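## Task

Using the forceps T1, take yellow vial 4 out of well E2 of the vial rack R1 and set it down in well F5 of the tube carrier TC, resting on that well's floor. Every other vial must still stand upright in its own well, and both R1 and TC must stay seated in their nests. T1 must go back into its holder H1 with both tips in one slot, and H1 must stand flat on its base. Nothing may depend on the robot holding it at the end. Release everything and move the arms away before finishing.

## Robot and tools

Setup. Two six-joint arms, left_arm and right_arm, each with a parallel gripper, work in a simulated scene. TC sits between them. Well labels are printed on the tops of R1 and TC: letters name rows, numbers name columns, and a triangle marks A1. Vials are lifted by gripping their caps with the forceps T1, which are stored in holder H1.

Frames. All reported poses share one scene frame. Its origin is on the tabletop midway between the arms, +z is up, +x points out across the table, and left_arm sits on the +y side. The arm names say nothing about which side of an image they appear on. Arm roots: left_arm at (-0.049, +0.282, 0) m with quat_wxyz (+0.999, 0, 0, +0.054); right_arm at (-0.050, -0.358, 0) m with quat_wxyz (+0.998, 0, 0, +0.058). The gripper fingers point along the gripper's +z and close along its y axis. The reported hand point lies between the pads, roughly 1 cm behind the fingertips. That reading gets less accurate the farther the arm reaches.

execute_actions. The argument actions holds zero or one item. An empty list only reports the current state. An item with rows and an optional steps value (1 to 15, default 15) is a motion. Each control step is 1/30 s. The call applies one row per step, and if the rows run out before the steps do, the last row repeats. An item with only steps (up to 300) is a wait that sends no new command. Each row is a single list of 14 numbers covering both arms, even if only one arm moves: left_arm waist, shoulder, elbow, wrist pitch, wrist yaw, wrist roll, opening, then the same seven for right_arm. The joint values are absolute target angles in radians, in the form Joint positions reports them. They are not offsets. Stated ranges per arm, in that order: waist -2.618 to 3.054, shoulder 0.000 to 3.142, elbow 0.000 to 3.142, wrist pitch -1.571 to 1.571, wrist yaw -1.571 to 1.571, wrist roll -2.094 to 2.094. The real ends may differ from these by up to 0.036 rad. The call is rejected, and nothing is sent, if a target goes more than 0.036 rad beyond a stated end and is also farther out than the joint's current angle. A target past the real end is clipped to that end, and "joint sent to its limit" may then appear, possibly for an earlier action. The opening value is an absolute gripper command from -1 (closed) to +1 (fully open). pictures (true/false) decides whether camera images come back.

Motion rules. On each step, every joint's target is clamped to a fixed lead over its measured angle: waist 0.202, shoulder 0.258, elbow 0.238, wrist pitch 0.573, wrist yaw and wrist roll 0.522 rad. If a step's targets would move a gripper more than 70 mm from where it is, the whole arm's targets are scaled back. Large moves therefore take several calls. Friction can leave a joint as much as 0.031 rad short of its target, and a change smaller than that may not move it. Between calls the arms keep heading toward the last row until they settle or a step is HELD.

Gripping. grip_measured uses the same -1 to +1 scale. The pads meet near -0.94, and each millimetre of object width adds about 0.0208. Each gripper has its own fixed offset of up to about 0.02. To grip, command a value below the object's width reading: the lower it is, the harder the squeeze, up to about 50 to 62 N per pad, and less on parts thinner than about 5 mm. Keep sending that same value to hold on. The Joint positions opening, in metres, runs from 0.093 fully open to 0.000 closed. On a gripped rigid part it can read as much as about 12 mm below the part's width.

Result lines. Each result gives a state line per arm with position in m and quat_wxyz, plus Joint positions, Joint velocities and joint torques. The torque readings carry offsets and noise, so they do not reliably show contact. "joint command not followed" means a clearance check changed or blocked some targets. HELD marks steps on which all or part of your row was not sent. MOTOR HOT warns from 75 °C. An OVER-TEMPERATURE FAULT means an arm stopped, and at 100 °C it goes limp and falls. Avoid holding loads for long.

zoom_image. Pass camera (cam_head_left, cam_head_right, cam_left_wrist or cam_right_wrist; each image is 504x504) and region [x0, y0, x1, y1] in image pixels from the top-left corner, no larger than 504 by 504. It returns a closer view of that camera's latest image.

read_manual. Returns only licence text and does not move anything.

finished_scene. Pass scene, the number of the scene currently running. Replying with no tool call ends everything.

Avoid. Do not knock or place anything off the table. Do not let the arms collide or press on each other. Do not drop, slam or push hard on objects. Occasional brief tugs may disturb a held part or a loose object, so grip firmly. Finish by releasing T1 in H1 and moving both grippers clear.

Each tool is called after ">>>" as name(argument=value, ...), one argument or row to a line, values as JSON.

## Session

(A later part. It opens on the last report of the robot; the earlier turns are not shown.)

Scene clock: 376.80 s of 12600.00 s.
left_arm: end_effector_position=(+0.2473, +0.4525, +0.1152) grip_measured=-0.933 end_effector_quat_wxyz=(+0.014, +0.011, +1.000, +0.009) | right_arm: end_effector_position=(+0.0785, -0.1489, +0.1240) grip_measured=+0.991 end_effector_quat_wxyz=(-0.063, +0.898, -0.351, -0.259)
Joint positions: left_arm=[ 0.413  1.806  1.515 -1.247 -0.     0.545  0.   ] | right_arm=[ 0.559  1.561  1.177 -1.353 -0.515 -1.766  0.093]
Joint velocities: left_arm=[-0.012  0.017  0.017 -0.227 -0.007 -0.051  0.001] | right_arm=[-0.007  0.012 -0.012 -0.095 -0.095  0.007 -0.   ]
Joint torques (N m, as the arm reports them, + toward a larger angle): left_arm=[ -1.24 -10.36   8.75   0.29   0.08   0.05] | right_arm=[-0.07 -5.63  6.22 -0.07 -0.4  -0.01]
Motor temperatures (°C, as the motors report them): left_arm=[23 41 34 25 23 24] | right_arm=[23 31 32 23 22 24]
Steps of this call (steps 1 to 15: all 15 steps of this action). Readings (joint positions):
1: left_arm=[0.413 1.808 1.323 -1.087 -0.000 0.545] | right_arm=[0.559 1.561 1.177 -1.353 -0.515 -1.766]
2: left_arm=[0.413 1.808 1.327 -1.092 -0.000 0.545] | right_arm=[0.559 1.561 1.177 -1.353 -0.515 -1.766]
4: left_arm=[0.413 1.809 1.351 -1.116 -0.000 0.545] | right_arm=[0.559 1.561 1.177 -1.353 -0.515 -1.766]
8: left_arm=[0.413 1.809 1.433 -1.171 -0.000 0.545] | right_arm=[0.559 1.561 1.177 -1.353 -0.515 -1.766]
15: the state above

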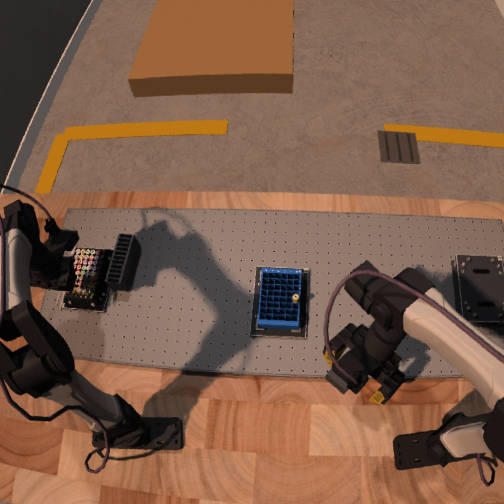

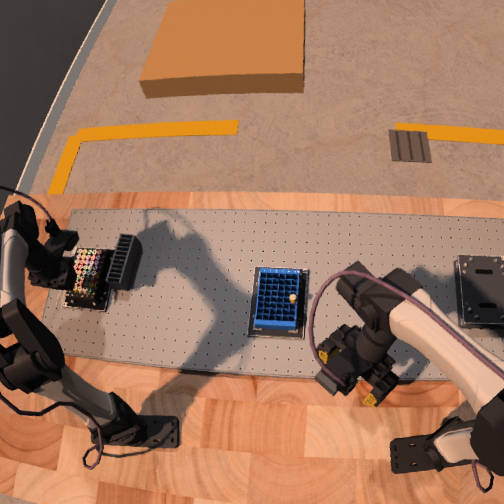

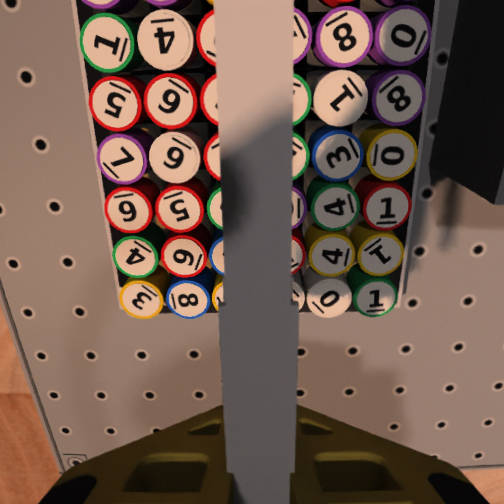

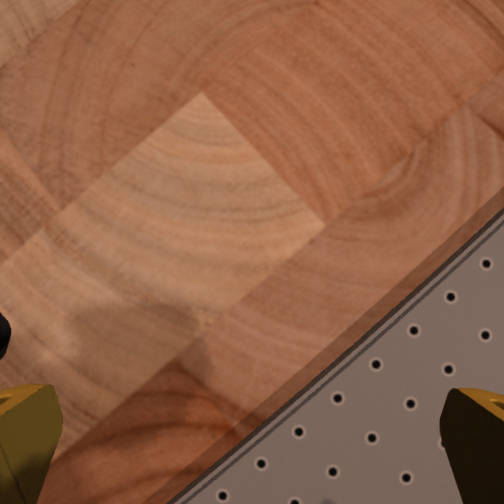

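>>> execute_actions(
  actions=[
    {"rows":[[0.3,1.60,1.30,-0.6,0,0.3,-0.95,0.559,1.561,1.177,-1.353,-0.515,-1.766,1]],"steps":15},
  ],
  pictures=false,
)

>>> execute_actions(
  actions=[
    {"rows":[[0.2,1.60,0.8,0.5,0,0.1,-0.95,0.559,1.561,1.177,-1.353,-0.515,-1.766,1]],"steps":15},
  ],
  pictures=false,
)

>>> execute_actions(
  actions=[
    {"rows":[[0.1,1.68,0.25,1.43,0,0.0,-0.95,0.559,1.561,1.177,-1.353,-0.515,-1.766,1]],"steps":15},
  ],
  pictures=false,
)

>>> execute_actions(
  actions=[
    {"steps":30},
  ],
)

>>> zoom_image(
  camera="cam_head_left",
  region=[20, 180, 220, 380],
)

Scene clock: 383.80 s of 12600.00 s.
left_arm: end_effector_position=(+0.3424, +0.4492, +0.1693) grip_measured=-0.933 end_effector_quat_wxyz=(+0.294, -0.042, +0.949, +0.110) | right_arm: end_effector_position=(+0.0785, -0.1489, +0.1240) grip_measured=+0.991 end_effector_quat_wxyz=(-0.063, +0.898, -0.351, -0.259)
Joint positions: left_arm=[ 0.296  1.604  1.311 -0.639  0.002  0.316  0.   ] | right_arm=[ 0.559  1.561  1.177 -1.353 -0.515 -1.766  0.093]
Joint velocities: left_arm=[-0.007 -0.002  0.007  0.242 -0.007 -0.081 -0.   ] | right_arm=[ 0.007  0.002 -0.017  0.037 -0.022  0.022  0.   ]
Joint torques (N m, as the arm reports them, + toward a larger angle): left_arm=[-0.21 -9.28  7.67  1.65  0.01 -0.05] | right_arm=[ 0.02 -5.48  6.09 -0.13 -0.43 -0.01]
Motor temperatures (°C, as the motors report them): left_arm=[23 41 34 25 23 24] | right_arm=[23 31 32 23 22 24]
Steps of this call (steps 1 to 30: the robot went on to your last target; steps 31 to 90: nothing new was sent; then 3.50 s passed at rest; steps 91 to 105: all 15 steps of this action). Readings (joint positions):
91: left_arm=[0.402 1.775 1.467 -1.193 -0.006 0.507] | right_arm=[0.559 1.561 1.177 -1.353 -0.515 -1.766]
92: left_arm=[0.378 1.725 1.393 -1.075 -0.010 0.466] | right_arm=[0.559 1.561 1.177 -1.353 -0.515 -1.766]
94: left_arm=[0.322 1.651 1.319 -0.930 -0.006 0.409] | right_arm=[0.559 1.561 1.177 -1.353 -0.515 -1.766]
98: left_arm=[0.296 1.606 1.311 -0.737 0.002 0.349] | right_arm=[0.559 1.561 1.177 -1.353 -0.515 -1.766]
105: the state above

Scene clock: 384.30 s of 12600.00 s.
left_arm: end_effector_position=(+0.3949, +0.4202, +0.1446) grip_measured=-0.933 end_effector_quat_wxyz=(+0.539, -0.077, +0.831, +0.110) | right_arm: end_effector_position=(+0.0785, -0.1489, +0.1240) grip_measured=+0.991 end_effector_quat_wxyz=(-0.063, +0.898, -0.351, -0.259)
Joint positions: left_arm=[0.197 1.609 0.793 0.41  0.011 0.113 0.   ] | right_arm=[ 0.559  1.561  1.177 -1.353 -0.515 -1.766  0.093]
Joint velocities: left_arm=[-0.007 -0.017 -0.007  0.52  -0.081 -0.037  0.   ] | right_arm=[-0.002 -0.002 -0.002 -0.022 -0.022 -0.007  0.001]
Joint torques (N m, as the arm reports them, + toward a larger angle): left_arm=[-0.36 -9.49  9.05  2.11 -0.05 -0.07] | right_arm=[ 0.08 -5.61  6.1  -0.03 -0.39 -0.04]
Motor temperatures (°C, as the motors report them): left_arm=[23 41 34 25 23 24] | right_arm=[23 31 32 23 22 24]
Steps of this call (steps 1 to 15: all 15 steps of this action). Readings (joint positions):
1: left_arm=[0.286 1.596 1.267 -0.547 -0.004 0.282] | right_arm=[0.559 1.561 1.177 -1.353 -0.515 -1.766]
2: left_arm=[0.266 1.584 1.196 -0.416 -0.008 0.246] | right_arm=[0.559 1.561 1.177 -1.353 -0.515 -1.766]
4: left_arm=[0.221 1.582 1.044 -0.179 -0.004 0.195] | right_arm=[0.559 1.561 1.177 -1.353 -0.515 -1.766]
8: left_arm=[0.198 1.604 0.813 0.176 0.009 0.142] | right_arm=[0.559 1.561 1.177 -1.353 -0.515 -1.766]
15: the state above

Scene clock: 384.80 s of 12600.00 s.
left_arm: end_effector_position=(+0.3272, +0.3602, +0.1246) grip_measured=-0.933 end_effector_quat_wxyz=(+0.678, -0.070, +0.728, +0.072) | right_arm: end_effector_position=(+0.0785, -0.1489, +0.1240) grip_measured=+0.991 end_effector_quat_wxyz=(-0.063, +0.898, -0.351, -0.259)
Joint positions: left_arm=[0.099 1.678 0.248 1.359 0.006 0.011 0.   ] | right_arm=[ 0.559  1.561  1.177 -1.353 -0.515 -1.766  0.093]
Joint velocities: left_arm=[-0.007 -0.017 -0.002  0.418 -0.051 -0.037 -0.001] | right_arm=[ 0.007 -0.002  0.032 -0.022  0.022  0.037  0.   ]
Joint torques (N m, as the arm reports them, + toward a larger angle): left_arm=[-0.63 -6.1   5.53  2.18 -0.04 -0.06] | right_arm=[-0.17 -5.36  6.17 -0.06 -0.38 -0.07]
Motor temperatures (°C, as the motors report them): left_arm=[23 41 34 26 23 24] | right_arm=[23 31 32 23 22 24]
Steps of this call (steps 1 to 15: all 15 steps of this action). Readings (joint positions):
1: left_arm=[0.186 1.615 0.756 0.514 0.002 0.095] | right_arm=[0.559 1.561 1.177 -1.353 -0.515 -1.766]
2: left_arm=[0.165 1.620 0.692 0.651 -0.002 0.077] | right_arm=[0.559 1.561 1.177 -1.353 -0.515 -1.766]
4: left_arm=[0.118 1.644 0.540 0.882 0.001 0.052] | right_arm=[0.559 1.561 1.177 -1.353 -0.515 -1.766]
8: left_arm=[0.099 1.678 0.275 1.190 0.007 0.026] | right_arm=[0.559 1.561 1.177 -1.353 -0.515 -1.766]
15: the state above

Scene clock: 385.80 s of 12600.00 s.
left_arm: end_effector_position=(+0.3278, +0.3603, +0.1358) grip_measured=-0.933 end_effector_quat_wxyz=(+0.694, -0.070, +0.712, +0.072) | right_arm: end_effector_position=(+0.0785, -0.1489, +0.1240) grip_measured=+0.991 end_effector_quat_wxyz=(-0.063, +0.898, -0.351, -0.259)
Joint positions: left_arm=[0.099 1.678 0.248 1.405 0.006 0.007 0.   ] | right_arm=[ 0.559  1.561  1.177 -1.353 -0.515 -1.766  0.093]
Joint velocities: left_arm=[ 0.007 -0.007 -0.007  0.022 -0.007  0.066 -0.001] | right_arm=[-0.007  0.002 -0.002  0.022  0.037 -0.081 -0.   ]
Joint torques (N m, as the arm reports them, + toward a larger angle): left_arm=[-0.54 -6.2   5.34  2.25 -0.06 -0.05] | right_arm=[-0.13 -5.64  6.03 -0.12 -0.31 -0.08]
Motor temperatures (°C, as the motors report them): left_arm=[23 41 34 26 23 24] | right_arm=[23 31 32 23 22 24]
Steps of this call (steps 1 to 30: the robot went on to your last target). Readings (joint positions):
1: left_arm=[0.099 1.678 0.248 1.370 0.006 0.010] | right_arm=[0.559 1.561 1.177 -1.353 -0.515 -1.766]
2: left_arm=[0.099 1.678 0.248 1.378 0.006 0.010] | right_arm=[0.559 1.561 1.177 -1.353 -0.515 -1.766]
4: left_arm=[0.099 1.678 0.248 1.389 0.006 0.009] | right_arm=[0.559 1.561 1.177 -1.353 -0.515 -1.766]
8: left_arm=[0.099 1.678 0.248 1.399 0.006 0.008] | right_arm=[0.559 1.561 1.177 -1.353 -0.515 -1.766]
30: the state above
All arms were judged still, so your last target was given up. Only a new action makes them travel on or press farther. Fingers that are still opening or closing keep moving.

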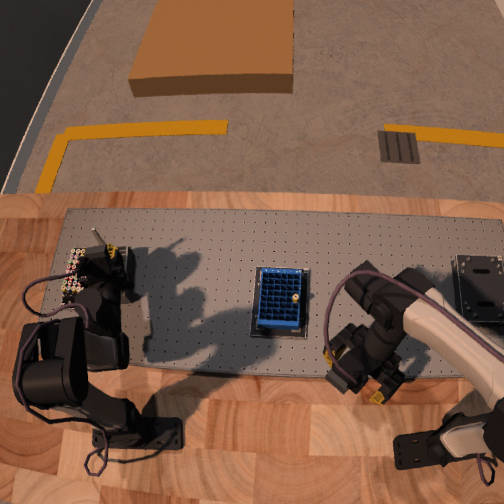

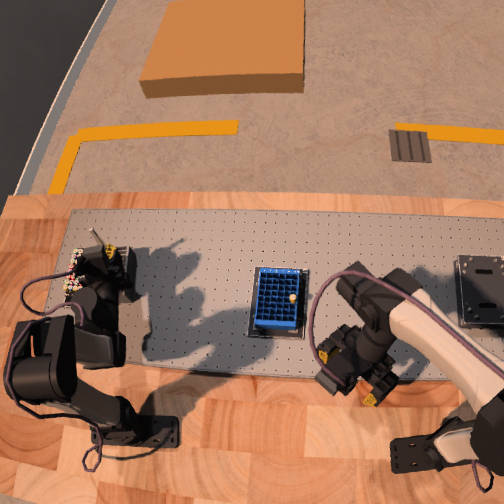

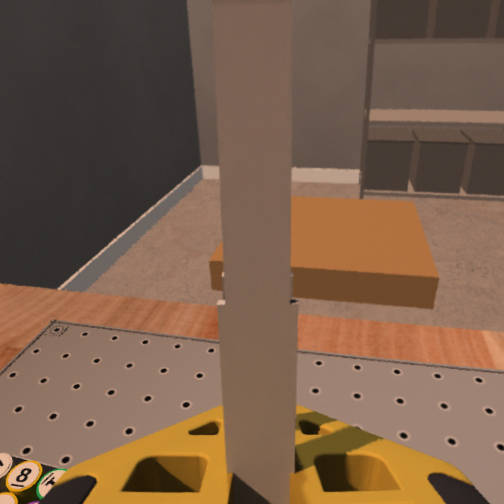

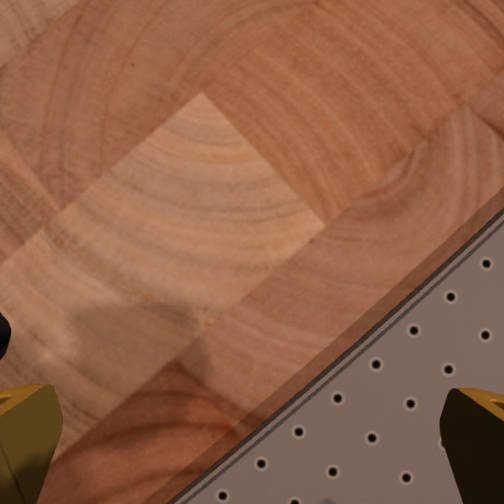

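Region (20, 180, 220, 380) of cam_head_left's 504x504 image, scaled by 2.520, with more detail than that image has.

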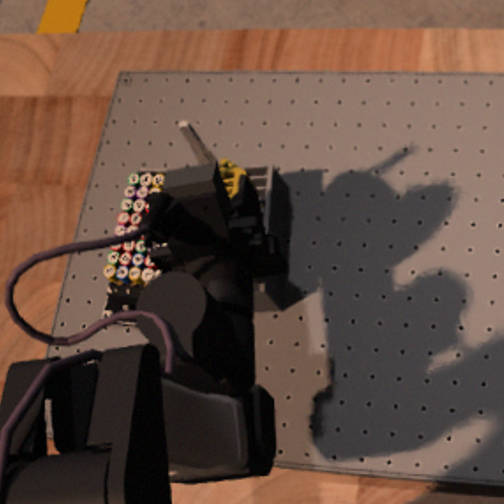

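>>> execute_actions(
  actions=[
    {"rows":[[0.09,1.73,0.25,1.48,0,0.0,-0.95,0.559,1.561,1.177,-1.353,-0.515,-1.766,1],[0.09,1.73,0.25,1.48,0,0.0,-0.95,0.559,1.561,1.177,-1.353,-0.515,-1.766,1],[0.09,1.73,0.25,1.48,0,0.0,-0.95,0.559,1.561,1.177,-1.353,-0.515,-1.766,1],[0.09,1.78,0.25,1.53,0,0.0,-0.95,0.559,1.561,1.177,-1.353,-0.515,-1.766,1],[0.09,1.78,0.25,1.53,0,0.0,-0.95,0.559,1.561,1.177,-1.353,-0.515,-1.766,1],[0.09,1.78,0.25,1.53,0,0.0,-0.95,0.559,1.561,1.177,-1.353,-0.515,-1.766,1],[0.09,1.82,0.25,1.57,0,0.0,-0.95,0.559,1.561,1.177,-1.353,-0.515,-1.766,1]],"steps":15},
  ],
  pictures=false,
)

>>> execute_actions(
  actions=[
    {"steps":15},
  ],
  pictures=false,
)

>>> execute_actions(
  actions=[
    {"rows":[[0.09,1.85,0.25,1.57,0,0.0,-0.95,0.559,1.561,1.177,-1.353,-0.515,-1.766,1],[0.09,1.85,0.25,1.57,0,0.0,-0.95,0.559,1.561,1.177,-1.353,-0.515,-1.766,1],[0.09,1.85,0.25,1.57,0,0.0,-0.95,0.559,1.561,1.177,-1.353,-0.515,-1.766,1],[0.09,1.85,0.25,1.57,0,0.0,-0.95,0.559,1.561,1.177,-1.353,-0.515,-1.766,1],[0.09,1.88,0.25,1.57,0,0.0,-0.95,0.559,1.561,1.177,-1.353,-0.515,-1.766,1]],"steps":15},
  ],
)

Scene clock: 395.53 s of 12600.00 s.
left_arm: end_effector_position=(+0.3303, +0.3608, +0.1167) grip_measured=-0.933 end_effector_quat_wxyz=(+0.691, -0.070, +0.716, +0.072) | right_arm: end_effector_position=(+0.0785, -0.1489, +0.1240) grip_measured=+0.991 end_effector_quat_wxyz=(-0.063, +0.898, -0.351, -0.259)
Joint positions: left_arm=[0.099 1.814 0.248 1.531 0.006 0.006 0.   ] | right_arm=[ 0.559  1.561  1.177 -1.353 -0.515 -1.766  0.093]
Joint velocities: left_arm=[ 0.002  0.002  0.012  0.154  0.037 -0.037  0.   ] | right_arm=[ 0.012  0.002 -0.007 -0.051  0.051  0.022 -0.001]
Joint torques (N m, as the arm reports them, + toward a larger angle): left_arm=[-1.26 -6.34  4.49  2.26 -0.03 -0.05] | right_arm=[-0.12 -5.53  6.11 -0.12 -0.39 -0.01]
Motor temperatures (°C, as the motors report them): left_arm=[23 40 33 29 23 24] | right_arm=[23 31 32 23 22 24]
Steps of this call (steps 1 to 90: nothing new was sent; then 6.23 s passed at rest; steps 91 to 105: all 15 steps of this action). Readings (joint positions):
91: left_arm=[0.099 1.684 0.248 1.415 0.006 0.006] | right_arm=[0.559 1.561 1.177 -1.353 -0.515 -1.766]
92: left_arm=[0.099 1.696 0.248 1.428 0.006 0.006] | right_arm=[0.559 1.561 1.177 -1.353 -0.515 -1.766]
94: left_arm=[0.099 1.722 0.248 1.447 0.006 0.006] | right_arm=[0.559 1.561 1.177 -1.353 -0.515 -1.766]
98: left_arm=[0.099 1.790 0.248 1.495 0.006 0.006] | right_arm=[0.559 1.561 1.177 -1.353 -0.515 -1.766]
105: the state above

Scene clock: 396.03 s of 12600.00 s.
left_arm: end_effector_position=(+0.3304, +0.3609, +0.1200) grip_measured=-0.933 end_effector_quat_wxyz=(+0.696, -0.070, +0.711, +0.072) | right_arm: end_effector_position=(+0.0785, -0.1489, +0.1240) grip_measured=+0.991 end_effector_quat_wxyz=(-0.063, +0.898, -0.351, -0.259)
Joint positions: left_arm=[0.099 1.814 0.248 1.545 0.006 0.006 0.   ] | right_arm=[ 0.559  1.561  1.177 -1.353 -0.515 -1.766  0.093]
Joint velocities: left_arm=[ 0.012  0.002 -0.002  0.022  0.037 -0.037 -0.   ] | right_arm=[-0.007 -0.007 -0.007  0.037  0.066 -0.022  0.   ]
Joint torques (N m, as the arm reports them, + toward a larger angle): left_arm=[-1.02 -6.2   4.55  2.27 -0.03 -0.09] | right_arm=[-0.12 -5.42  5.95 -0.11 -0.37 -0.06]
Motor temperatures (°C, as the motors report them): left_arm=[23 40 33 29 23 24] | right_arm=[23 31 32 23 22 24]
Steps of this call (steps 1 to 15: the robot went on to your last target). Readings (joint positions):
1: left_arm=[0.099 1.814 0.248 1.535 0.006 0.006] | right_arm=[0.559 1.561 1.177 -1.353 -0.515 -1.766]
2: left_arm=[0.099 1.814 0.248 1.537 0.006 0.006] | right_arm=[0.559 1.561 1.177 -1.353 -0.515 -1.766]
4: left_arm=[0.099 1.814 0.248 1.541 0.006 0.006] | right_arm=[0.559 1.561 1.177 -1.353 -0.515 -1.766]
8: left_arm=[0.099 1.814 0.248 1.544 0.006 0.006] | right_arm=[0.559 1.561 1.177 -1.353 -0.515 -1.766]
15: the state above

Scene clock: 396.53 s of 12600.00 s.
left_arm: end_effector_position=(+0.3304, +0.3608, +0.1008) grip_measured=-0.933 end_effector_quat_wxyz=(+0.678, -0.071, +0.728, +0.070) | right_arm: end_effector_position=(+0.0785, -0.1489, +0.1240) grip_measured=+0.991 end_effector_quat_wxyz=(-0.063, +0.898, -0.351, -0.259)
Joint positions: left_arm=[0.099 1.873 0.248 1.555 0.006 0.006 0.   ] | right_arm=[ 0.559  1.561  1.177 -1.353 -0.515 -1.766  0.093]
Joint velocities: left_arm=[-0.012  0.007  0.012  0.066  0.007  0.022 -0.001] | right_arm=[-0.007 -0.017  0.012 -0.007  0.007  0.007 -0.001]
Joint torques (N m, as the arm reports them, + toward a larger angle): left_arm=[-1.15 -6.52  4.25  2.14 -0.03 -0.09] | right_arm=[ 0.04 -5.52  6.09 -0.06 -0.45 -0.04]
Motor temperatures (°C, as the motors report them): left_arm=[23 40 33 29 23 24] | right_arm=[23 31 32 23 22 24]
Steps of this call (steps 1 to 15: all 15 steps of this action). Readings (joint positions):
1: left_arm=[0.099 1.817 0.248 1.548 0.006 0.006] | right_arm=[0.559 1.561 1.177 -1.353 -0.515 -1.766]
2: left_arm=[0.099 1.824 0.248 1.551 0.006 0.006] | right_arm=[0.559 1.561 1.177 -1.353 -0.515 -1.766]
4: left_arm=[0.099 1.836 0.248 1.551 0.006 0.006] | right_arm=[0.559 1.561 1.177 -1.353 -0.515 -1.766]
8: left_arm=[0.099 1.868 0.248 1.555 0.006 0.006] | right_arm=[0.559 1.561 1.177 -1.353 -0.515 -1.766]
15: the state above

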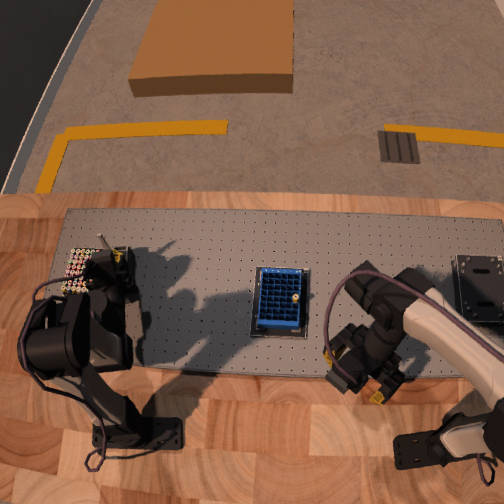

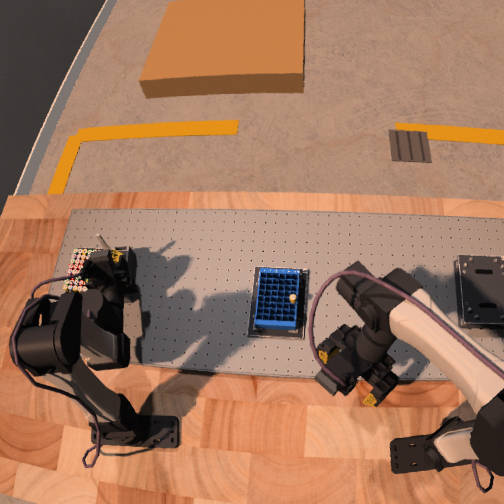

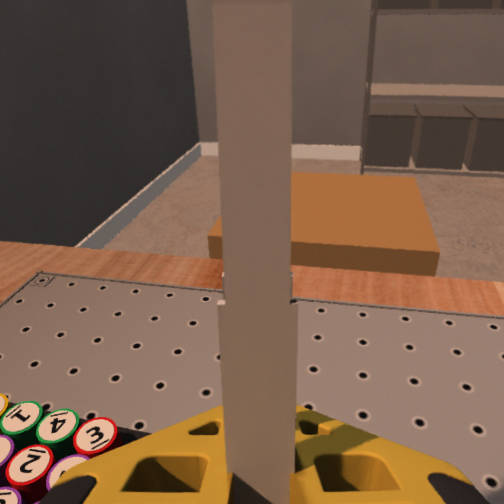

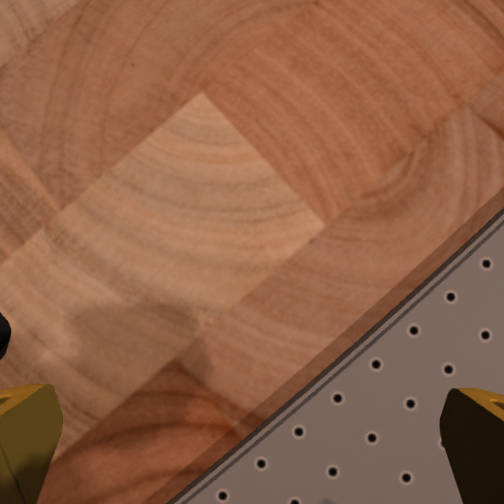

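>>> execute_actions(
  actions=[
    {"rows":[[0.09,1.90,0.25,1.57,0,0.0,-0.95,0.559,1.561,1.177,-1.353,-0.515,-1.766,1],[0.09,1.90,0.25,1.57,0,0.0,-0.95,0.559,1.561,1.177,-1.353,-0.515,-1.766,1],[0.09,1.90,0.25,1.57,0,0.0,-0.95,0.559,1.561,1.177,-1.353,-0.515,-1.766,1],[0.09,1.90,0.25,1.57,0,0.0,-0.95,0.559,1.561,1.177,-1.353,-0.515,-1.766,1],[0.09,1.925,0.25,1.57,0,0.0,-0.95,0.559,1.561,1.177,-1.353,-0.515,-1.766,1]],"steps":15},
  ],
)

>>> zoom_image(
  camera="cam_head_right",
  region=[40, 200, 200, 360],
)

Scene clock: 399.87 s of 12600.00 s.
left_arm: end_effector_position=(+0.3303, +0.3608, +0.0945) grip_measured=-0.933 end_effector_quat_wxyz=(+0.675, -0.072, +0.731, +0.069) | right_arm: end_effector_position=(+0.0785, -0.1489, +0.1240) grip_measured=+0.991 end_effector_quat_wxyz=(-0.063, +0.898, -0.351, -0.259)
Joint positions: left_arm=[0.099 1.906 0.248 1.579 0.006 0.004 0.   ] | right_arm=[ 0.559  1.561  1.177 -1.353 -0.515 -1.766  0.093]
Joint velocities: left_arm=[-0.007  0.002  0.012  0.051  0.007  0.007 -0.001] | right_arm=[ 0.007 -0.002 -0.002  0.037  0.051  0.037  0.001]
Joint torques (N m, as the arm reports them, + toward a larger angle): left_arm=[-1.3  -5.63  3.91  1.97 -0.02 -0.02] | right_arm=[-0.13 -5.57  6.07 -0.16 -0.44 -0.04]
Motor temperatures (°C, as the motors report them): left_arm=[23 39 33 30 23 24] | right_arm=[23 31 32 23 22 24]
Steps of this call (steps 1 to 15: the robot went on to your last target; steps 16 to 85: nothing new was sent; steps 86 to 100: all 15 steps of this action). Readings (joint positions):
86: left_arm=[0.099 1.875 0.248 1.556 0.006 0.006] | right_arm=[0.559 1.561 1.177 -1.353 -0.515 -1.766]
87: left_arm=[0.099 1.879 0.248 1.557 0.006 0.006] | right_arm=[0.559 1.561 1.177 -1.353 -0.515 -1.766]
89: left_arm=[0.099 1.887 0.248 1.557 0.006 0.006] | right_arm=[0.559 1.561 1.177 -1.353 -0.515 -1.766]
93: left_arm=[0.099 1.903 0.248 1.574 0.006 0.005] | right_arm=[0.559 1.561 1.177 -1.353 -0.515 -1.766]
100: the state above

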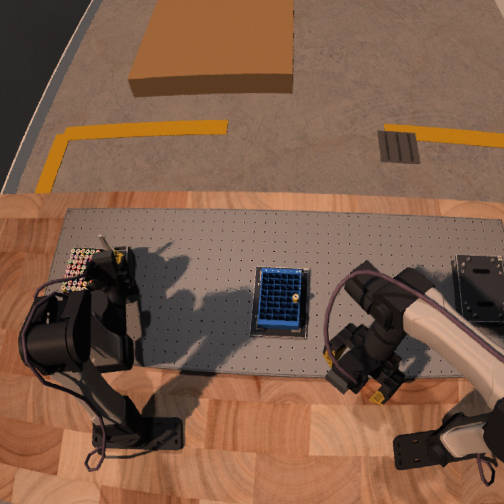

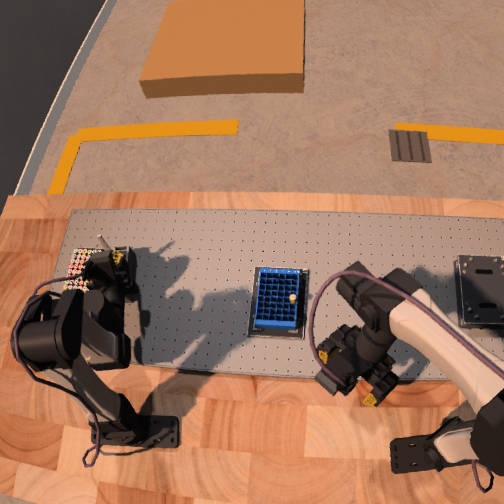

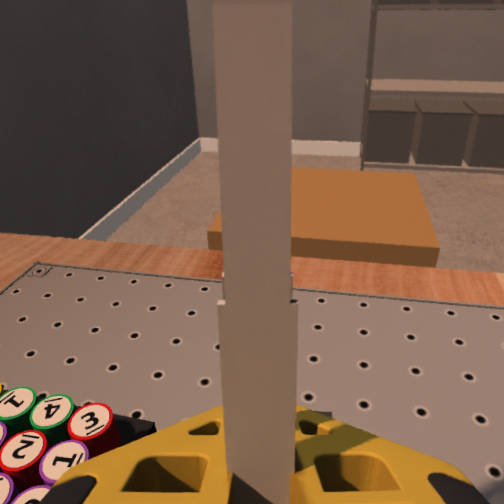

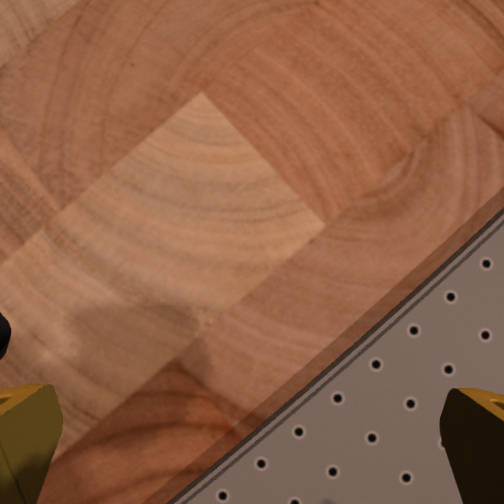

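Region (40, 200, 200, 360) of cam_head_right's 504x504 image, scaled by 3.150, with more detail than that image has.

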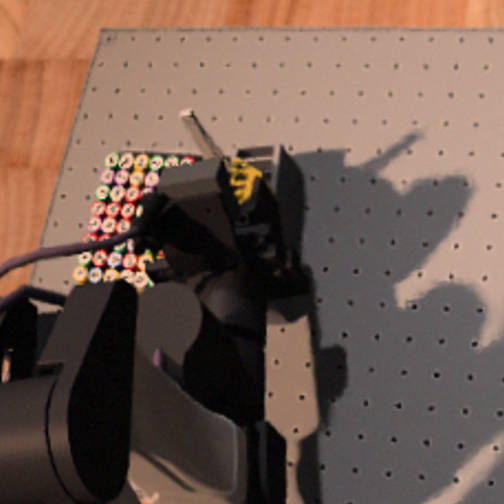

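>>> execute_actions(
  actions=[
    {"rows":[[0.09,1.90,0.25,1.57,0,0.0,-0.68,0.559,1.561,1.177,-1.353,-0.515,-1.766,1]],"steps":15},
  ],
)

Scene clock: 403.57 s of 12600.00 s.
left_arm: end_effector_position=(+0.3301, +0.3616, +0.0943) grip_measured=-0.681 end_effector_quat_wxyz=(+0.675, -0.074, +0.731, +0.071) | right_arm: end_effector_position=(+0.0785, -0.1489, +0.1240) grip_measured=+0.991 end_effector_quat_wxyz=(-0.063, +0.898, -0.351, -0.259)
Joint positions: left_arm=[0.099 1.906 0.248 1.579 0.001 0.004 0.012] | right_arm=[ 0.559  1.561  1.177 -1.353 -0.515 -1.766  0.093]
Joint velocities: left_arm=[-0.002  0.002 -0.012  0.007 -0.022  0.022 -0.001] | right_arm=[-0.007 -0.007  0.007 -0.081 -0.037 -0.037 -0.   ]
Joint torques (N m, as the arm reports them, + toward a larger angle): left_arm=[-1.14 -7.81  3.91  1.94  0.04  0.03] | right_arm=[-0.04 -5.4   5.99 -0.03 -0.39 -0.02]
Motor temperatures (°C, as the motors report them): left_arm=[23 39 33 30 23 24] | right_arm=[23 31 32 23 22 24]
Steps of this call (steps 1 to 15: the robot went on to your last target; steps 16 to 90: nothing new was sent; then 0.20 s passed at rest; steps 91 to 105: all 15 steps of this action). Readings (joint positions):
91: left_arm=[0.099 1.906 0.248 1.579 0.006 0.004] | right_arm=[0.559 1.561 1.177 -1.353 -0.515 -1.766]
92: left_arm=[0.099 1.906 0.248 1.579 0.004 0.004] | right_arm=[0.559 1.561 1.177 -1.353 -0.515 -1.766]
94: left_arm=[0.099 1.906 0.248 1.579 0.003 0.004] | right_arm=[0.559 1.561 1.177 -1.353 -0.515 -1.766]
98: left_arm=[0.099 1.906 0.248 1.579 0.002 0.004] | right_arm=[0.559 1.561 1.177 -1.353 -0.515 -1.766]
105: the state above

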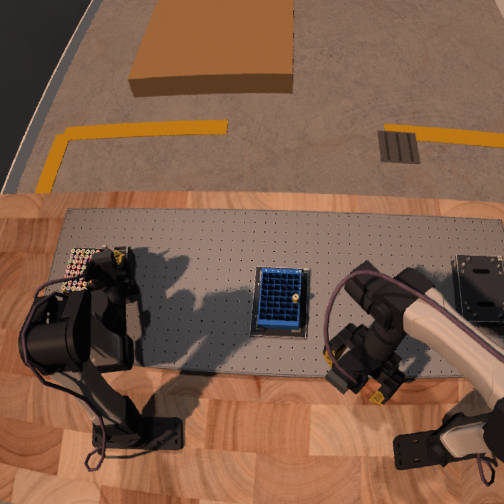

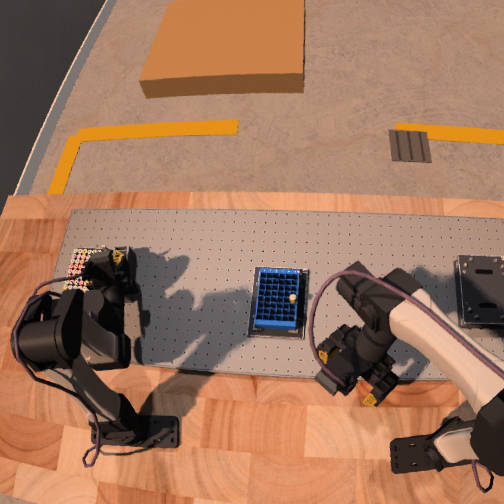

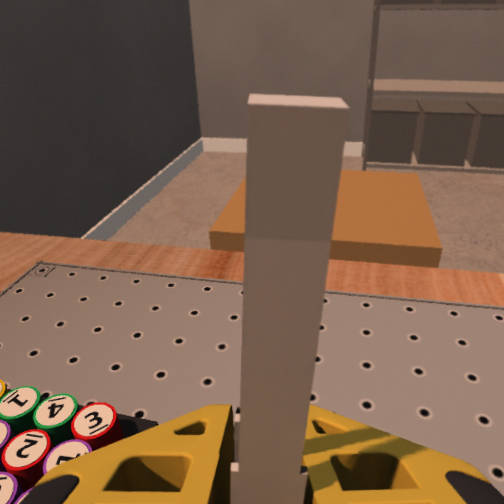

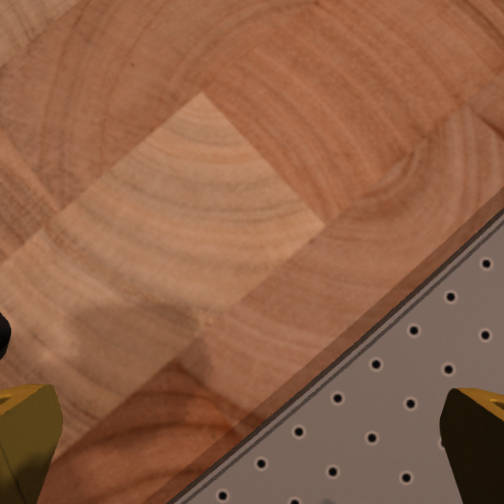

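>>> execute_actions(
  actions=[
    {"rows":[[0.09,1.90,0.25,1.57,0,0.0,-0.2,0.559,1.561,1.177,-1.353,-0.515,-1.766,1]],"steps":10},
  ],
  pictures=false,
)

>>> execute_actions(
  actions=[
    {"rows":[[0.09,1.75,0.25,1.55,0,0.0,-0.2,0.559,1.561,1.177,-1.353,-0.515,-1.766,1]],"steps":10},
  ],
  pictures=false,
)

>>> execute_actions(
  actions=[
    {"rows":[[0.09,1.5,0.25,1.55,0,0.0,-0.2,0.559,1.561,1.177,-1.353,-0.515,-1.766,1]],"steps":12},
  ],
  pictures=false,
)

>>> execute_actions(
  actions=[
    {"rows":[[0.09,1.5,1.0,0.3,0,0.2,-0.2,0.559,1.561,1.177,-1.353,-0.515,-1.766,1]],"steps":15},
  ],
  pictures=false,
)

>>> execute_actions(
  actions=[
    {"rows":[[0.1,1.85,1.85,-1.54,0,0.2,-0.2,0.559,1.561,1.177,-1.353,-0.515,-1.766,1]],"steps":15},
  ],
  pictures=false,
)

>>> execute_actions(
  actions=[
    {"steps":30},
  ],
)

>>> zoom_image(
  camera="cam_head_left",
  region=[40, 200, 200, 360],
)

Scene clock: 409.70 s of 12600.00 s.
left_arm: end_effector_position=(+0.3301, +0.3616, +0.0939) grip_measured=-0.201 end_effector_quat_wxyz=(+0.674, -0.074, +0.731, +0.071) | right_arm: end_effector_position=(+0.0785, -0.1489, +0.1240) grip_measured=+0.991 end_effector_quat_wxyz=(-0.063, +0.898, -0.351, -0.259)
Joint positions: left_arm=[0.099 1.906 0.248 1.577 0.001 0.004 0.036] | right_arm=[ 0.559  1.561  1.177 -1.353 -0.515 -1.766  0.093]
Joint velocities: left_arm=[-0.002  0.007  0.012  0.007 -0.037 -0.051 -0.001] | right_arm=[ 0.002  0.007 -0.002  0.066 -0.022  0.139 -0.001]
Joint torques (N m, as the arm reports them, + toward a larger angle): left_arm=[-1.33 -7.72  4.01  1.96  0.07 -0.07] | right_arm=[-0.13 -5.67  6.03 -0.07 -0.39 -0.05]
Motor temperatures (°C, as the motors report them): left_arm=[23 39 33 31 23 24] | right_arm=[23 32 32 23 22 24]
Steps of this call (steps 1 to 15: the robot went on to your last target; steps 16 to 90: nothing new was sent; then 2.80 s passed at rest; steps 91 to 100: all 10 steps of this action). Readings (joint positions):
91: left_arm=[0.099 1.906 0.248 1.579 0.001 0.004] | right_arm=[0.559 1.561 1.177 -1.353 -0.515 -1.766]
92: left_arm=[0.099 1.906 0.248 1.579 0.001 0.004] | right_arm=[0.559 1.561 1.177 -1.353 -0.515 -1.766]
94: left_arm=[0.099 1.906 0.248 1.578 0.001 0.004] | right_arm=[0.559 1.561 1.177 -1.353 -0.515 -1.766]
98: left_arm=[0.099 1.906 0.248 1.577 0.001 0.004] | right_arm=[0.559 1.561 1.177 -1.353 -0.515 -1.766]
100: the state above

Scene clock: 410.03 s of 12600.00 s.
left_arm: end_effector_position=(+0.3290, +0.3614, +0.1446) grip_measured=-0.201 end_effector_quat_wxyz=(+0.721, -0.069, +0.686, +0.076) | right_arm: end_effector_position=(+0.0785, -0.1489, +0.1240) grip_measured=+0.991 end_effector_quat_wxyz=(-0.063, +0.898, -0.351, -0.259)
Joint positions: left_arm=[0.099 1.754 0.248 1.557 0.001 0.004 0.036] | right_arm=[ 0.559  1.561  1.177 -1.353 -0.515 -1.766  0.093]
Joint velocities: left_arm=[-0.002 -0.012 -0.007  0.051  0.037  0.022 -0.001] | right_arm=[-0.007 -0.012 -0.002 -0.066 -0.051 -0.037  0.001]
Joint torques (N m, as the arm reports them, + toward a larger angle): left_arm=[-1.25 -6.91  4.89  1.87  0.04 -0.02] | right_arm=[-0.15 -5.7   5.97 -0.08 -0.39 -0.06]
Motor temperatures (°C, as the motors report them): left_arm=[23 39 33 31 23 24] | right_arm=[23 32 32 23 22 24]
Steps of this call (steps 1 to 10: all 10 steps of this action). Readings (joint positions):
1: left_arm=[0.099 1.887 0.248 1.560 0.001 0.004] | right_arm=[0.559 1.561 1.177 -1.353 -0.515 -1.766]
2: left_arm=[0.099 1.850 0.248 1.540 0.001 0.004] | right_arm=[0.559 1.561 1.177 -1.353 -0.515 -1.766]
4: left_arm=[0.099 1.784 0.248 1.545 0.001 0.004] | right_arm=[0.559 1.561 1.177 -1.353 -0.515 -1.766]
8: left_arm=[0.099 1.754 0.248 1.558 0.001 0.004] | right_arm=[0.559 1.561 1.177 -1.353 -0.515 -1.766]
10: the state above

Scene clock: 410.43 s of 12600.00 s.
left_arm: end_effector_position=(+0.3084, +0.3571, +0.2369) grip_measured=-0.201 end_effector_quat_wxyz=(+0.803, -0.059, +0.587, +0.085) | right_arm: end_effector_position=(+0.0785, -0.1489, +0.1240) grip_measured=+0.991 end_effector_quat_wxyz=(-0.063, +0.898, -0.351, -0.259)
Joint positions: left_arm=[0.099 1.494 0.244 1.559 0.001 0.004 0.036] | right_arm=[ 0.559  1.561  1.177 -1.353 -0.515 -1.766  0.093]
Joint velocities: left_arm=[ 0.002  0.017 -0.002 -0.066  0.066 -0.007 -0.   ] | right_arm=[-0.012 -0.002 -0.007 -0.081  0.037  0.022  0.002]
Joint torques (N m, as the arm reports them, + toward a larger angle): left_arm=[-1.2  -4.71  6.6   1.74  0.02 -0.04] | right_arm=[-0.17 -5.59  6.27 -0.11 -0.38 -0.03]
Motor temperatures (°C, as the motors report them): left_arm=[23 39 33 31 23 24] | right_arm=[23 32 32 23 22 24]
Steps of this call (steps 1 to 12: all 12 steps of this action). Readings (joint positions):
1: left_arm=[0.099 1.723 0.247 1.531 0.001 0.004] | right_arm=[0.559 1.561 1.177 -1.353 -0.515 -1.766]
2: left_arm=[0.099 1.661 0.243 1.504 0.001 0.004] | right_arm=[0.559 1.561 1.177 -1.353 -0.515 -1.766]
4: left_arm=[0.099 1.547 0.244 1.525 0.001 0.004] | right_arm=[0.559 1.561 1.177 -1.353 -0.515 -1.766]
8: left_arm=[0.099 1.494 0.244 1.565 0.001 0.004] | right_arm=[0.559 1.561 1.177 -1.353 -0.515 -1.766]
12: the state above

Scene clock: 410.93 s of 12600.00 s.
left_arm: end_effector_position=(+0.4262, +0.3818, +0.2979) grip_measured=-0.201 end_effector_quat_wxyz=(+0.669, -0.007, +0.731, +0.133) | right_arm: end_effector_position=(+0.0785, -0.1489, +0.1240) grip_measured=+0.991 end_effector_quat_wxyz=(-0.063, +0.898, -0.351, -0.259)
Joint positions: left_arm=[0.099 1.49  1.003 0.418 0.001 0.186 0.036] | right_arm=[ 0.559  1.561  1.177 -1.353 -0.515 -1.766  0.093]
Joint velocities: left_arm=[ 0.002  0.042 -0.017 -0.93   0.022  0.037 -0.001] | right_arm=[-0.007  0.007 -0.007 -0.051 -0.022  0.007 -0.001]
Joint torques (N m, as the arm reports them, + toward a larger angle): left_arm=[-1.   -7.5   8.98  2.13  0.07  0.04] | right_arm=[-0.09 -5.64  6.08 -0.05 -0.39 -0.03]
Motor temperatures (°C, as the motors report them): left_arm=[23 39 33 31 23 24] | right_arm=[23 32 32 23 22 24]
Steps of this call (steps 1 to 15: all 15 steps of this action). Readings (joint positions):
1: left_arm=[0.099 1.490 0.275 1.491 0.001 0.034] | right_arm=[0.559 1.561 1.177 -1.353 -0.515 -1.766]
2: left_arm=[0.099 1.493 0.346 1.370 0.001 0.066] | right_arm=[0.559 1.561 1.177 -1.353 -0.515 -1.766]
4: left_arm=[0.099 1.502 0.508 1.135 0.001 0.112] | right_arm=[0.559 1.561 1.177 -1.353 -0.515 -1.766]
8: left_arm=[0.099 1.504 0.836 0.687 0.001 0.160] | right_arm=[0.559 1.561 1.177 -1.353 -0.515 -1.766]
15: the state above

Scene clock: 411.43 s of 12600.00 s.
left_arm: end_effector_position=(+0.4136, +0.3792, +0.2186) grip_measured=-0.201 end_effector_quat_wxyz=(+0.279, -0.007, +0.959, +0.056) | right_arm: end_effector_position=(+0.0785, -0.1489, +0.1240) grip_measured=+0.991 end_effector_quat_wxyz=(-0.063, +0.898, -0.351, -0.259)
Joint positions: left_arm=[ 0.099  1.854  1.832 -0.972  0.001  0.192  0.036] | right_arm=[ 0.559  1.561  1.177 -1.353 -0.515 -1.766  0.093]
Joint velocities: left_arm=[-0.012 -0.398  0.256 -2.308 -0.066 -0.007 -0.   ] | right_arm=[-0.012  0.002 -0.012 -0.081 -0.051 -0.037 -0.   ]
Joint torques (N m, as the arm reports them, + toward a larger angle): left_arm=[-0.44 -9.19  7.85  1.04  0.03  0.09] | right_arm=[-0.24 -5.48  6.05 -0.12 -0.39 -0.04]
Motor temperatures (°C, as the motors report them): left_arm=[23 39 33 31 23 24] | right_arm=[23 32 32 23 22 24]
Steps of this call (steps 1 to 15: all 15 steps of this action). Readings (joint positions):
1: left_arm=[0.099 1.510 1.029 0.353 0.001 0.187] | right_arm=[0.559 1.561 1.177 -1.353 -0.515 -1.766]
2: left_arm=[0.099 1.554 1.086 0.284 0.001 0.187] | right_arm=[0.559 1.561 1.177 -1.353 -0.515 -1.766]
4: left_arm=[0.099 1.665 1.211 0.146 0.001 0.187] | right_arm=[0.559 1.561 1.177 -1.353 -0.515 -1.766]
8: left_arm=[0.099 1.875 1.524 -0.296 0.001 0.190] | right_arm=[0.559 1.561 1.177 -1.353 -0.515 -1.766]
15: the state above

Scene clock: 412.43 s of 12600.00 s.
left_arm: end_effector_position=(+0.2910, +0.3534, +0.1849) grip_measured=-0.201 end_effector_quat_wxyz=(+0.021, -0.007, +1.000, +0.004) | right_arm: end_effector_position=(+0.0785, -0.1489, +0.1240) grip_measured=+0.991 end_effector_quat_wxyz=(-0.063, +0.898, -0.351, -0.259)
Joint positions: left_arm=[ 0.099  1.846  1.843 -1.527  0.001  0.193  0.036] | right_arm=[ 0.559  1.561  1.177 -1.353 -0.515 -1.766  0.093]
Joint velocities: left_arm=[-0.007  0.002 -0.007 -0.022 -0.007  0.007  0.   ] | right_arm=[-0.002  0.007 -0.007 -0.007 -0.037 -0.022 -0.   ]
Joint torques (N m, as the arm reports them, + toward a larger angle): left_arm=[-0.43 -9.73  7.84  0.3   0.04  0.06] | right_arm=[-0.12 -5.65  6.06 -0.13 -0.39 -0.03]
Motor temperatures (°C, as the motors report them): left_arm=[23 39 33 30 23 24] | right_arm=[23 32 32 23 22 24]
Steps of this call (steps 1 to 30: the robot went on to your last target). Readings (joint positions):
1: left_arm=[0.099 1.842 1.839 -1.050 0.001 0.192] | right_arm=[0.559 1.561 1.177 -1.353 -0.515 -1.766]
2: left_arm=[0.099 1.837 1.843 -1.129 0.001 0.192] | right_arm=[0.559 1.561 1.177 -1.353 -0.515 -1.766]
4: left_arm=[0.099 1.837 1.843 -1.276 0.001 0.192] | right_arm=[0.559 1.561 1.177 -1.353 -0.515 -1.766]
8: left_arm=[0.099 1.846 1.843 -1.438 0.001 0.193] | right_arm=[0.559 1.561 1.177 -1.353 -0.515 -1.766]
30: the state above

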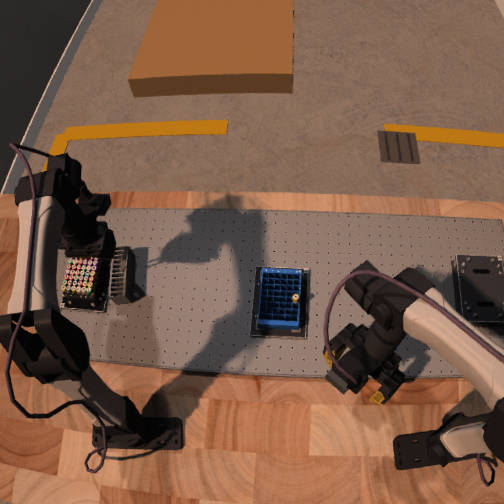

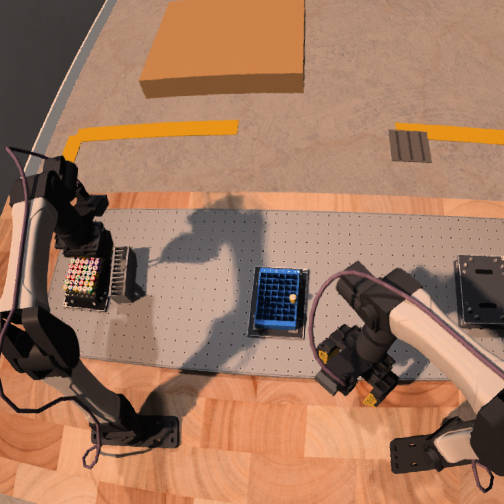

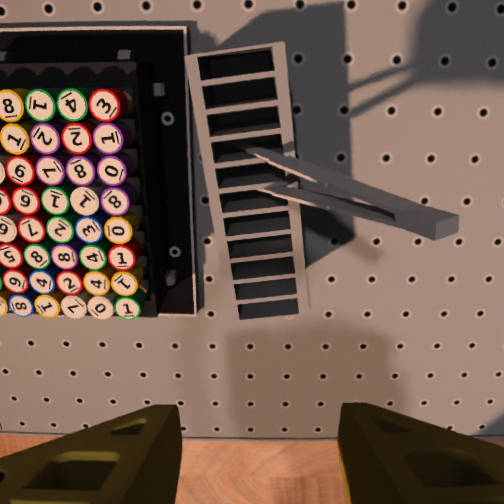

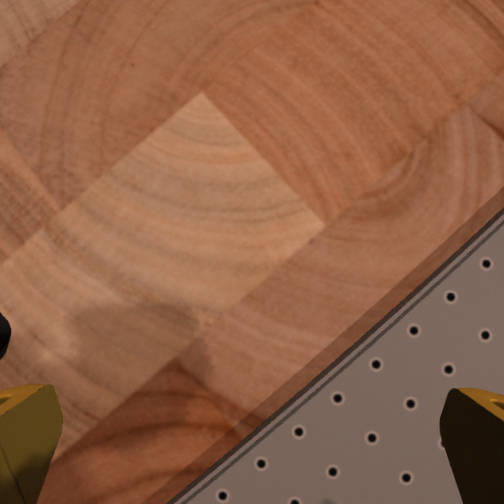

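Region (40, 200, 200, 360) of cam_head_left's 504x504 image, scaled by 3.150, with more detail than that image has.

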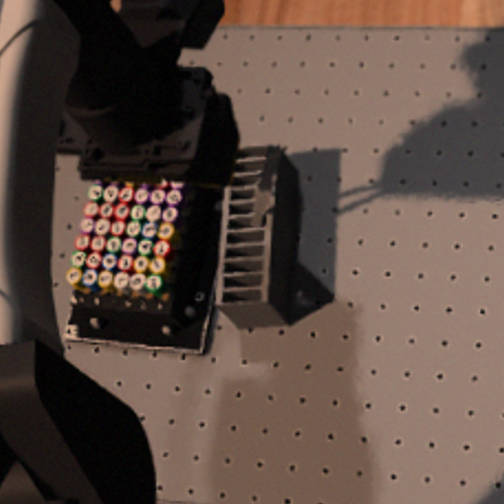

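>>> execute_actions(
  actions=[
    {"rows":[[-0.04,1.90,1.79,-1.45,0,-1.5,-0.2,0.559,1.561,1.177,-1.353,-0.515,-1.766,1]],"steps":15},
  ],
  pictures=false,
)

>>> execute_actions(
  actions=[
    {"steps":30},
  ],
)

Scene clock: 419.73 s of 12600.00 s.
left_arm: end_effector_position=(+0.3072, +0.3033, +0.1534) grip_measured=-0.201 end_effector_quat_wxyz=(-0.002, -0.601, +0.799, -0.000) | right_arm: end_effector_position=(+0.0785, -0.1489, +0.1240) grip_measured=+0.991 end_effector_quat_wxyz=(-0.063, +0.898, -0.351, -0.259)
Joint positions: left_arm=[-0.048  1.907  1.799 -1.466  0.003 -1.23   0.036] | right_arm=[ 0.559  1.561  1.177 -1.353 -0.515 -1.766  0.093]
Joint velocities: left_arm=[-0.012 -0.007 -0.002 -0.066 -0.007 -1.81  -0.   ] | right_arm=[ 0.002  0.017 -0.002 -0.007 -0.095 -0.022 -0.   ]
Joint torques (N m, as the arm reports them, + toward a larger angle): left_arm=[  0.15 -11.33   6.57   0.41  -0.06  -0.04] | right_arm=[-0.2  -5.61  5.97 -0.12 -0.39 -0.04]
Motor temperatures (°C, as the motors report them): left_arm=[23 39 33 29 23 24] | right_arm=[23 32 32 23 22 24]
Steps of this call (steps 1 to 15: the robot went on to your last target; steps 16 to 90: nothing new was sent; then 3.80 s passed at rest; steps 91 to 105: all 15 steps of this action). Readings (joint positions):
91: left_arm=[0.084 1.848 1.839 -1.520 -0.006 0.112] | right_arm=[0.559 1.561 1.177 -1.353 -0.515 -1.766]
92: left_arm=[0.056 1.852 1.831 -1.509 -0.010 0.011] | right_arm=[0.559 1.561 1.177 -1.353 -0.515 -1.766]
94: left_arm=[-0.011 1.873 1.817 -1.490 -0.006 -0.188] | right_arm=[0.559 1.561 1.177 -1.353 -0.515 -1.766]
98: left_arm=[-0.050 1.906 1.800 -1.471 0.003 -0.584] | right_arm=[0.559 1.561 1.177 -1.353 -0.515 -1.766]
105: the state above

Scene clock: 420.73 s of 12600.00 s.
left_arm: end_effector_position=(+0.3081, +0.3022, +0.1534) grip_measured=-0.201 end_effector_quat_wxyz=(-0.003, -0.700, +0.714, -0.004) | right_arm: end_effector_position=(+0.0785, -0.1489, +0.1240) grip_measured=+0.991 end_effector_quat_wxyz=(-0.063, +0.898, -0.351, -0.259)
Joint positions: left_arm=[-0.048  1.907  1.799 -1.462  0.01  -1.491  0.036] | right_arm=[ 0.559  1.561  1.177 -1.353 -0.515 -1.766  0.093]
Joint velocities: left_arm=[-0.007  0.012 -0.002 -0.007 -0.11  -0.037 -0.   ] | right_arm=[-0.002 -0.007 -0.042 -0.007  0.037 -0.066 -0.   ]
Joint torques (N m, as the arm reports them, + toward a larger angle): left_arm=[ -0.05 -11.4    6.65   0.37  -0.14  -0.11] | right_arm=[-0.03 -5.59  6.1  -0.13 -0.36 -0.06]
Motor temperatures (°C, as the motors report them): left_arm=[23 40 33 29 23 24] | right_arm=[23 32 32 23 22 24]
Steps of this call (steps 1 to 30: the robot went on to your last target). Readings (joint positions):
1: left_arm=[-0.048 1.907 1.799 -1.465 0.003 -1.282] | right_arm=[0.559 1.561 1.177 -1.353 -0.515 -1.766]
2: left_arm=[-0.048 1.907 1.799 -1.465 0.003 -1.325] | right_arm=[0.559 1.561 1.177 -1.353 -0.515 -1.766]
4: left_arm=[-0.048 1.907 1.799 -1.464 0.003 -1.385] | right_arm=[0.559 1.561 1.177 -1.353 -0.515 -1.766]
8: left_arm=[-0.048 1.907 1.799 -1.463 0.006 -1.448] | right_arm=[0.559 1.561 1.177 -1.353 -0.515 -1.766]
30: the state above
All arms were judged still, so your last target was given up. Only a new action makes them travel on or press farther. Fingers that are still opening or closing keep moving.

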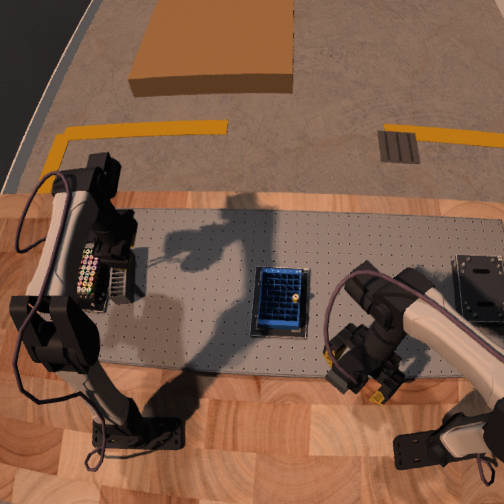

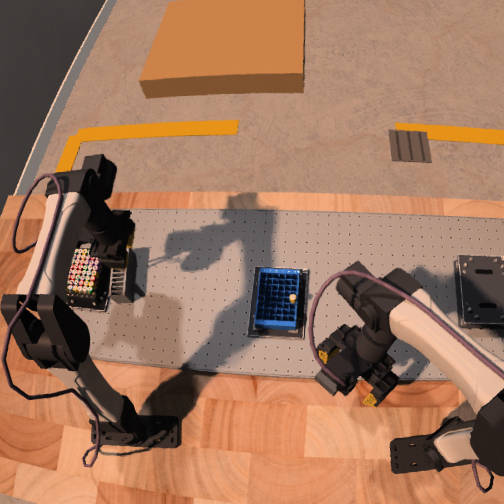

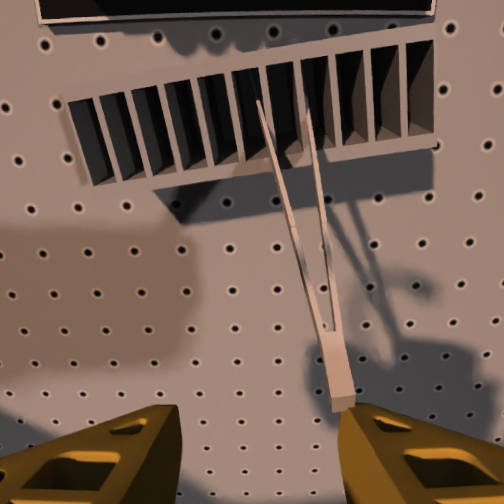

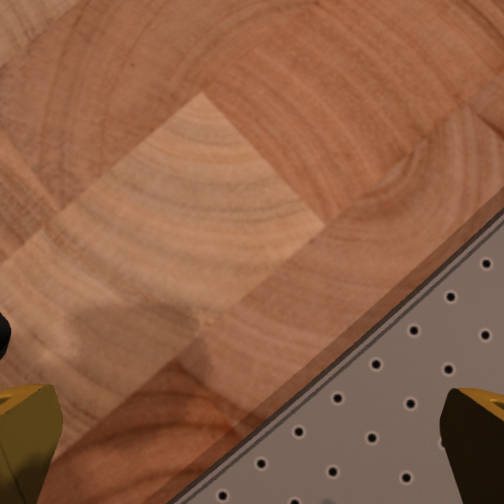

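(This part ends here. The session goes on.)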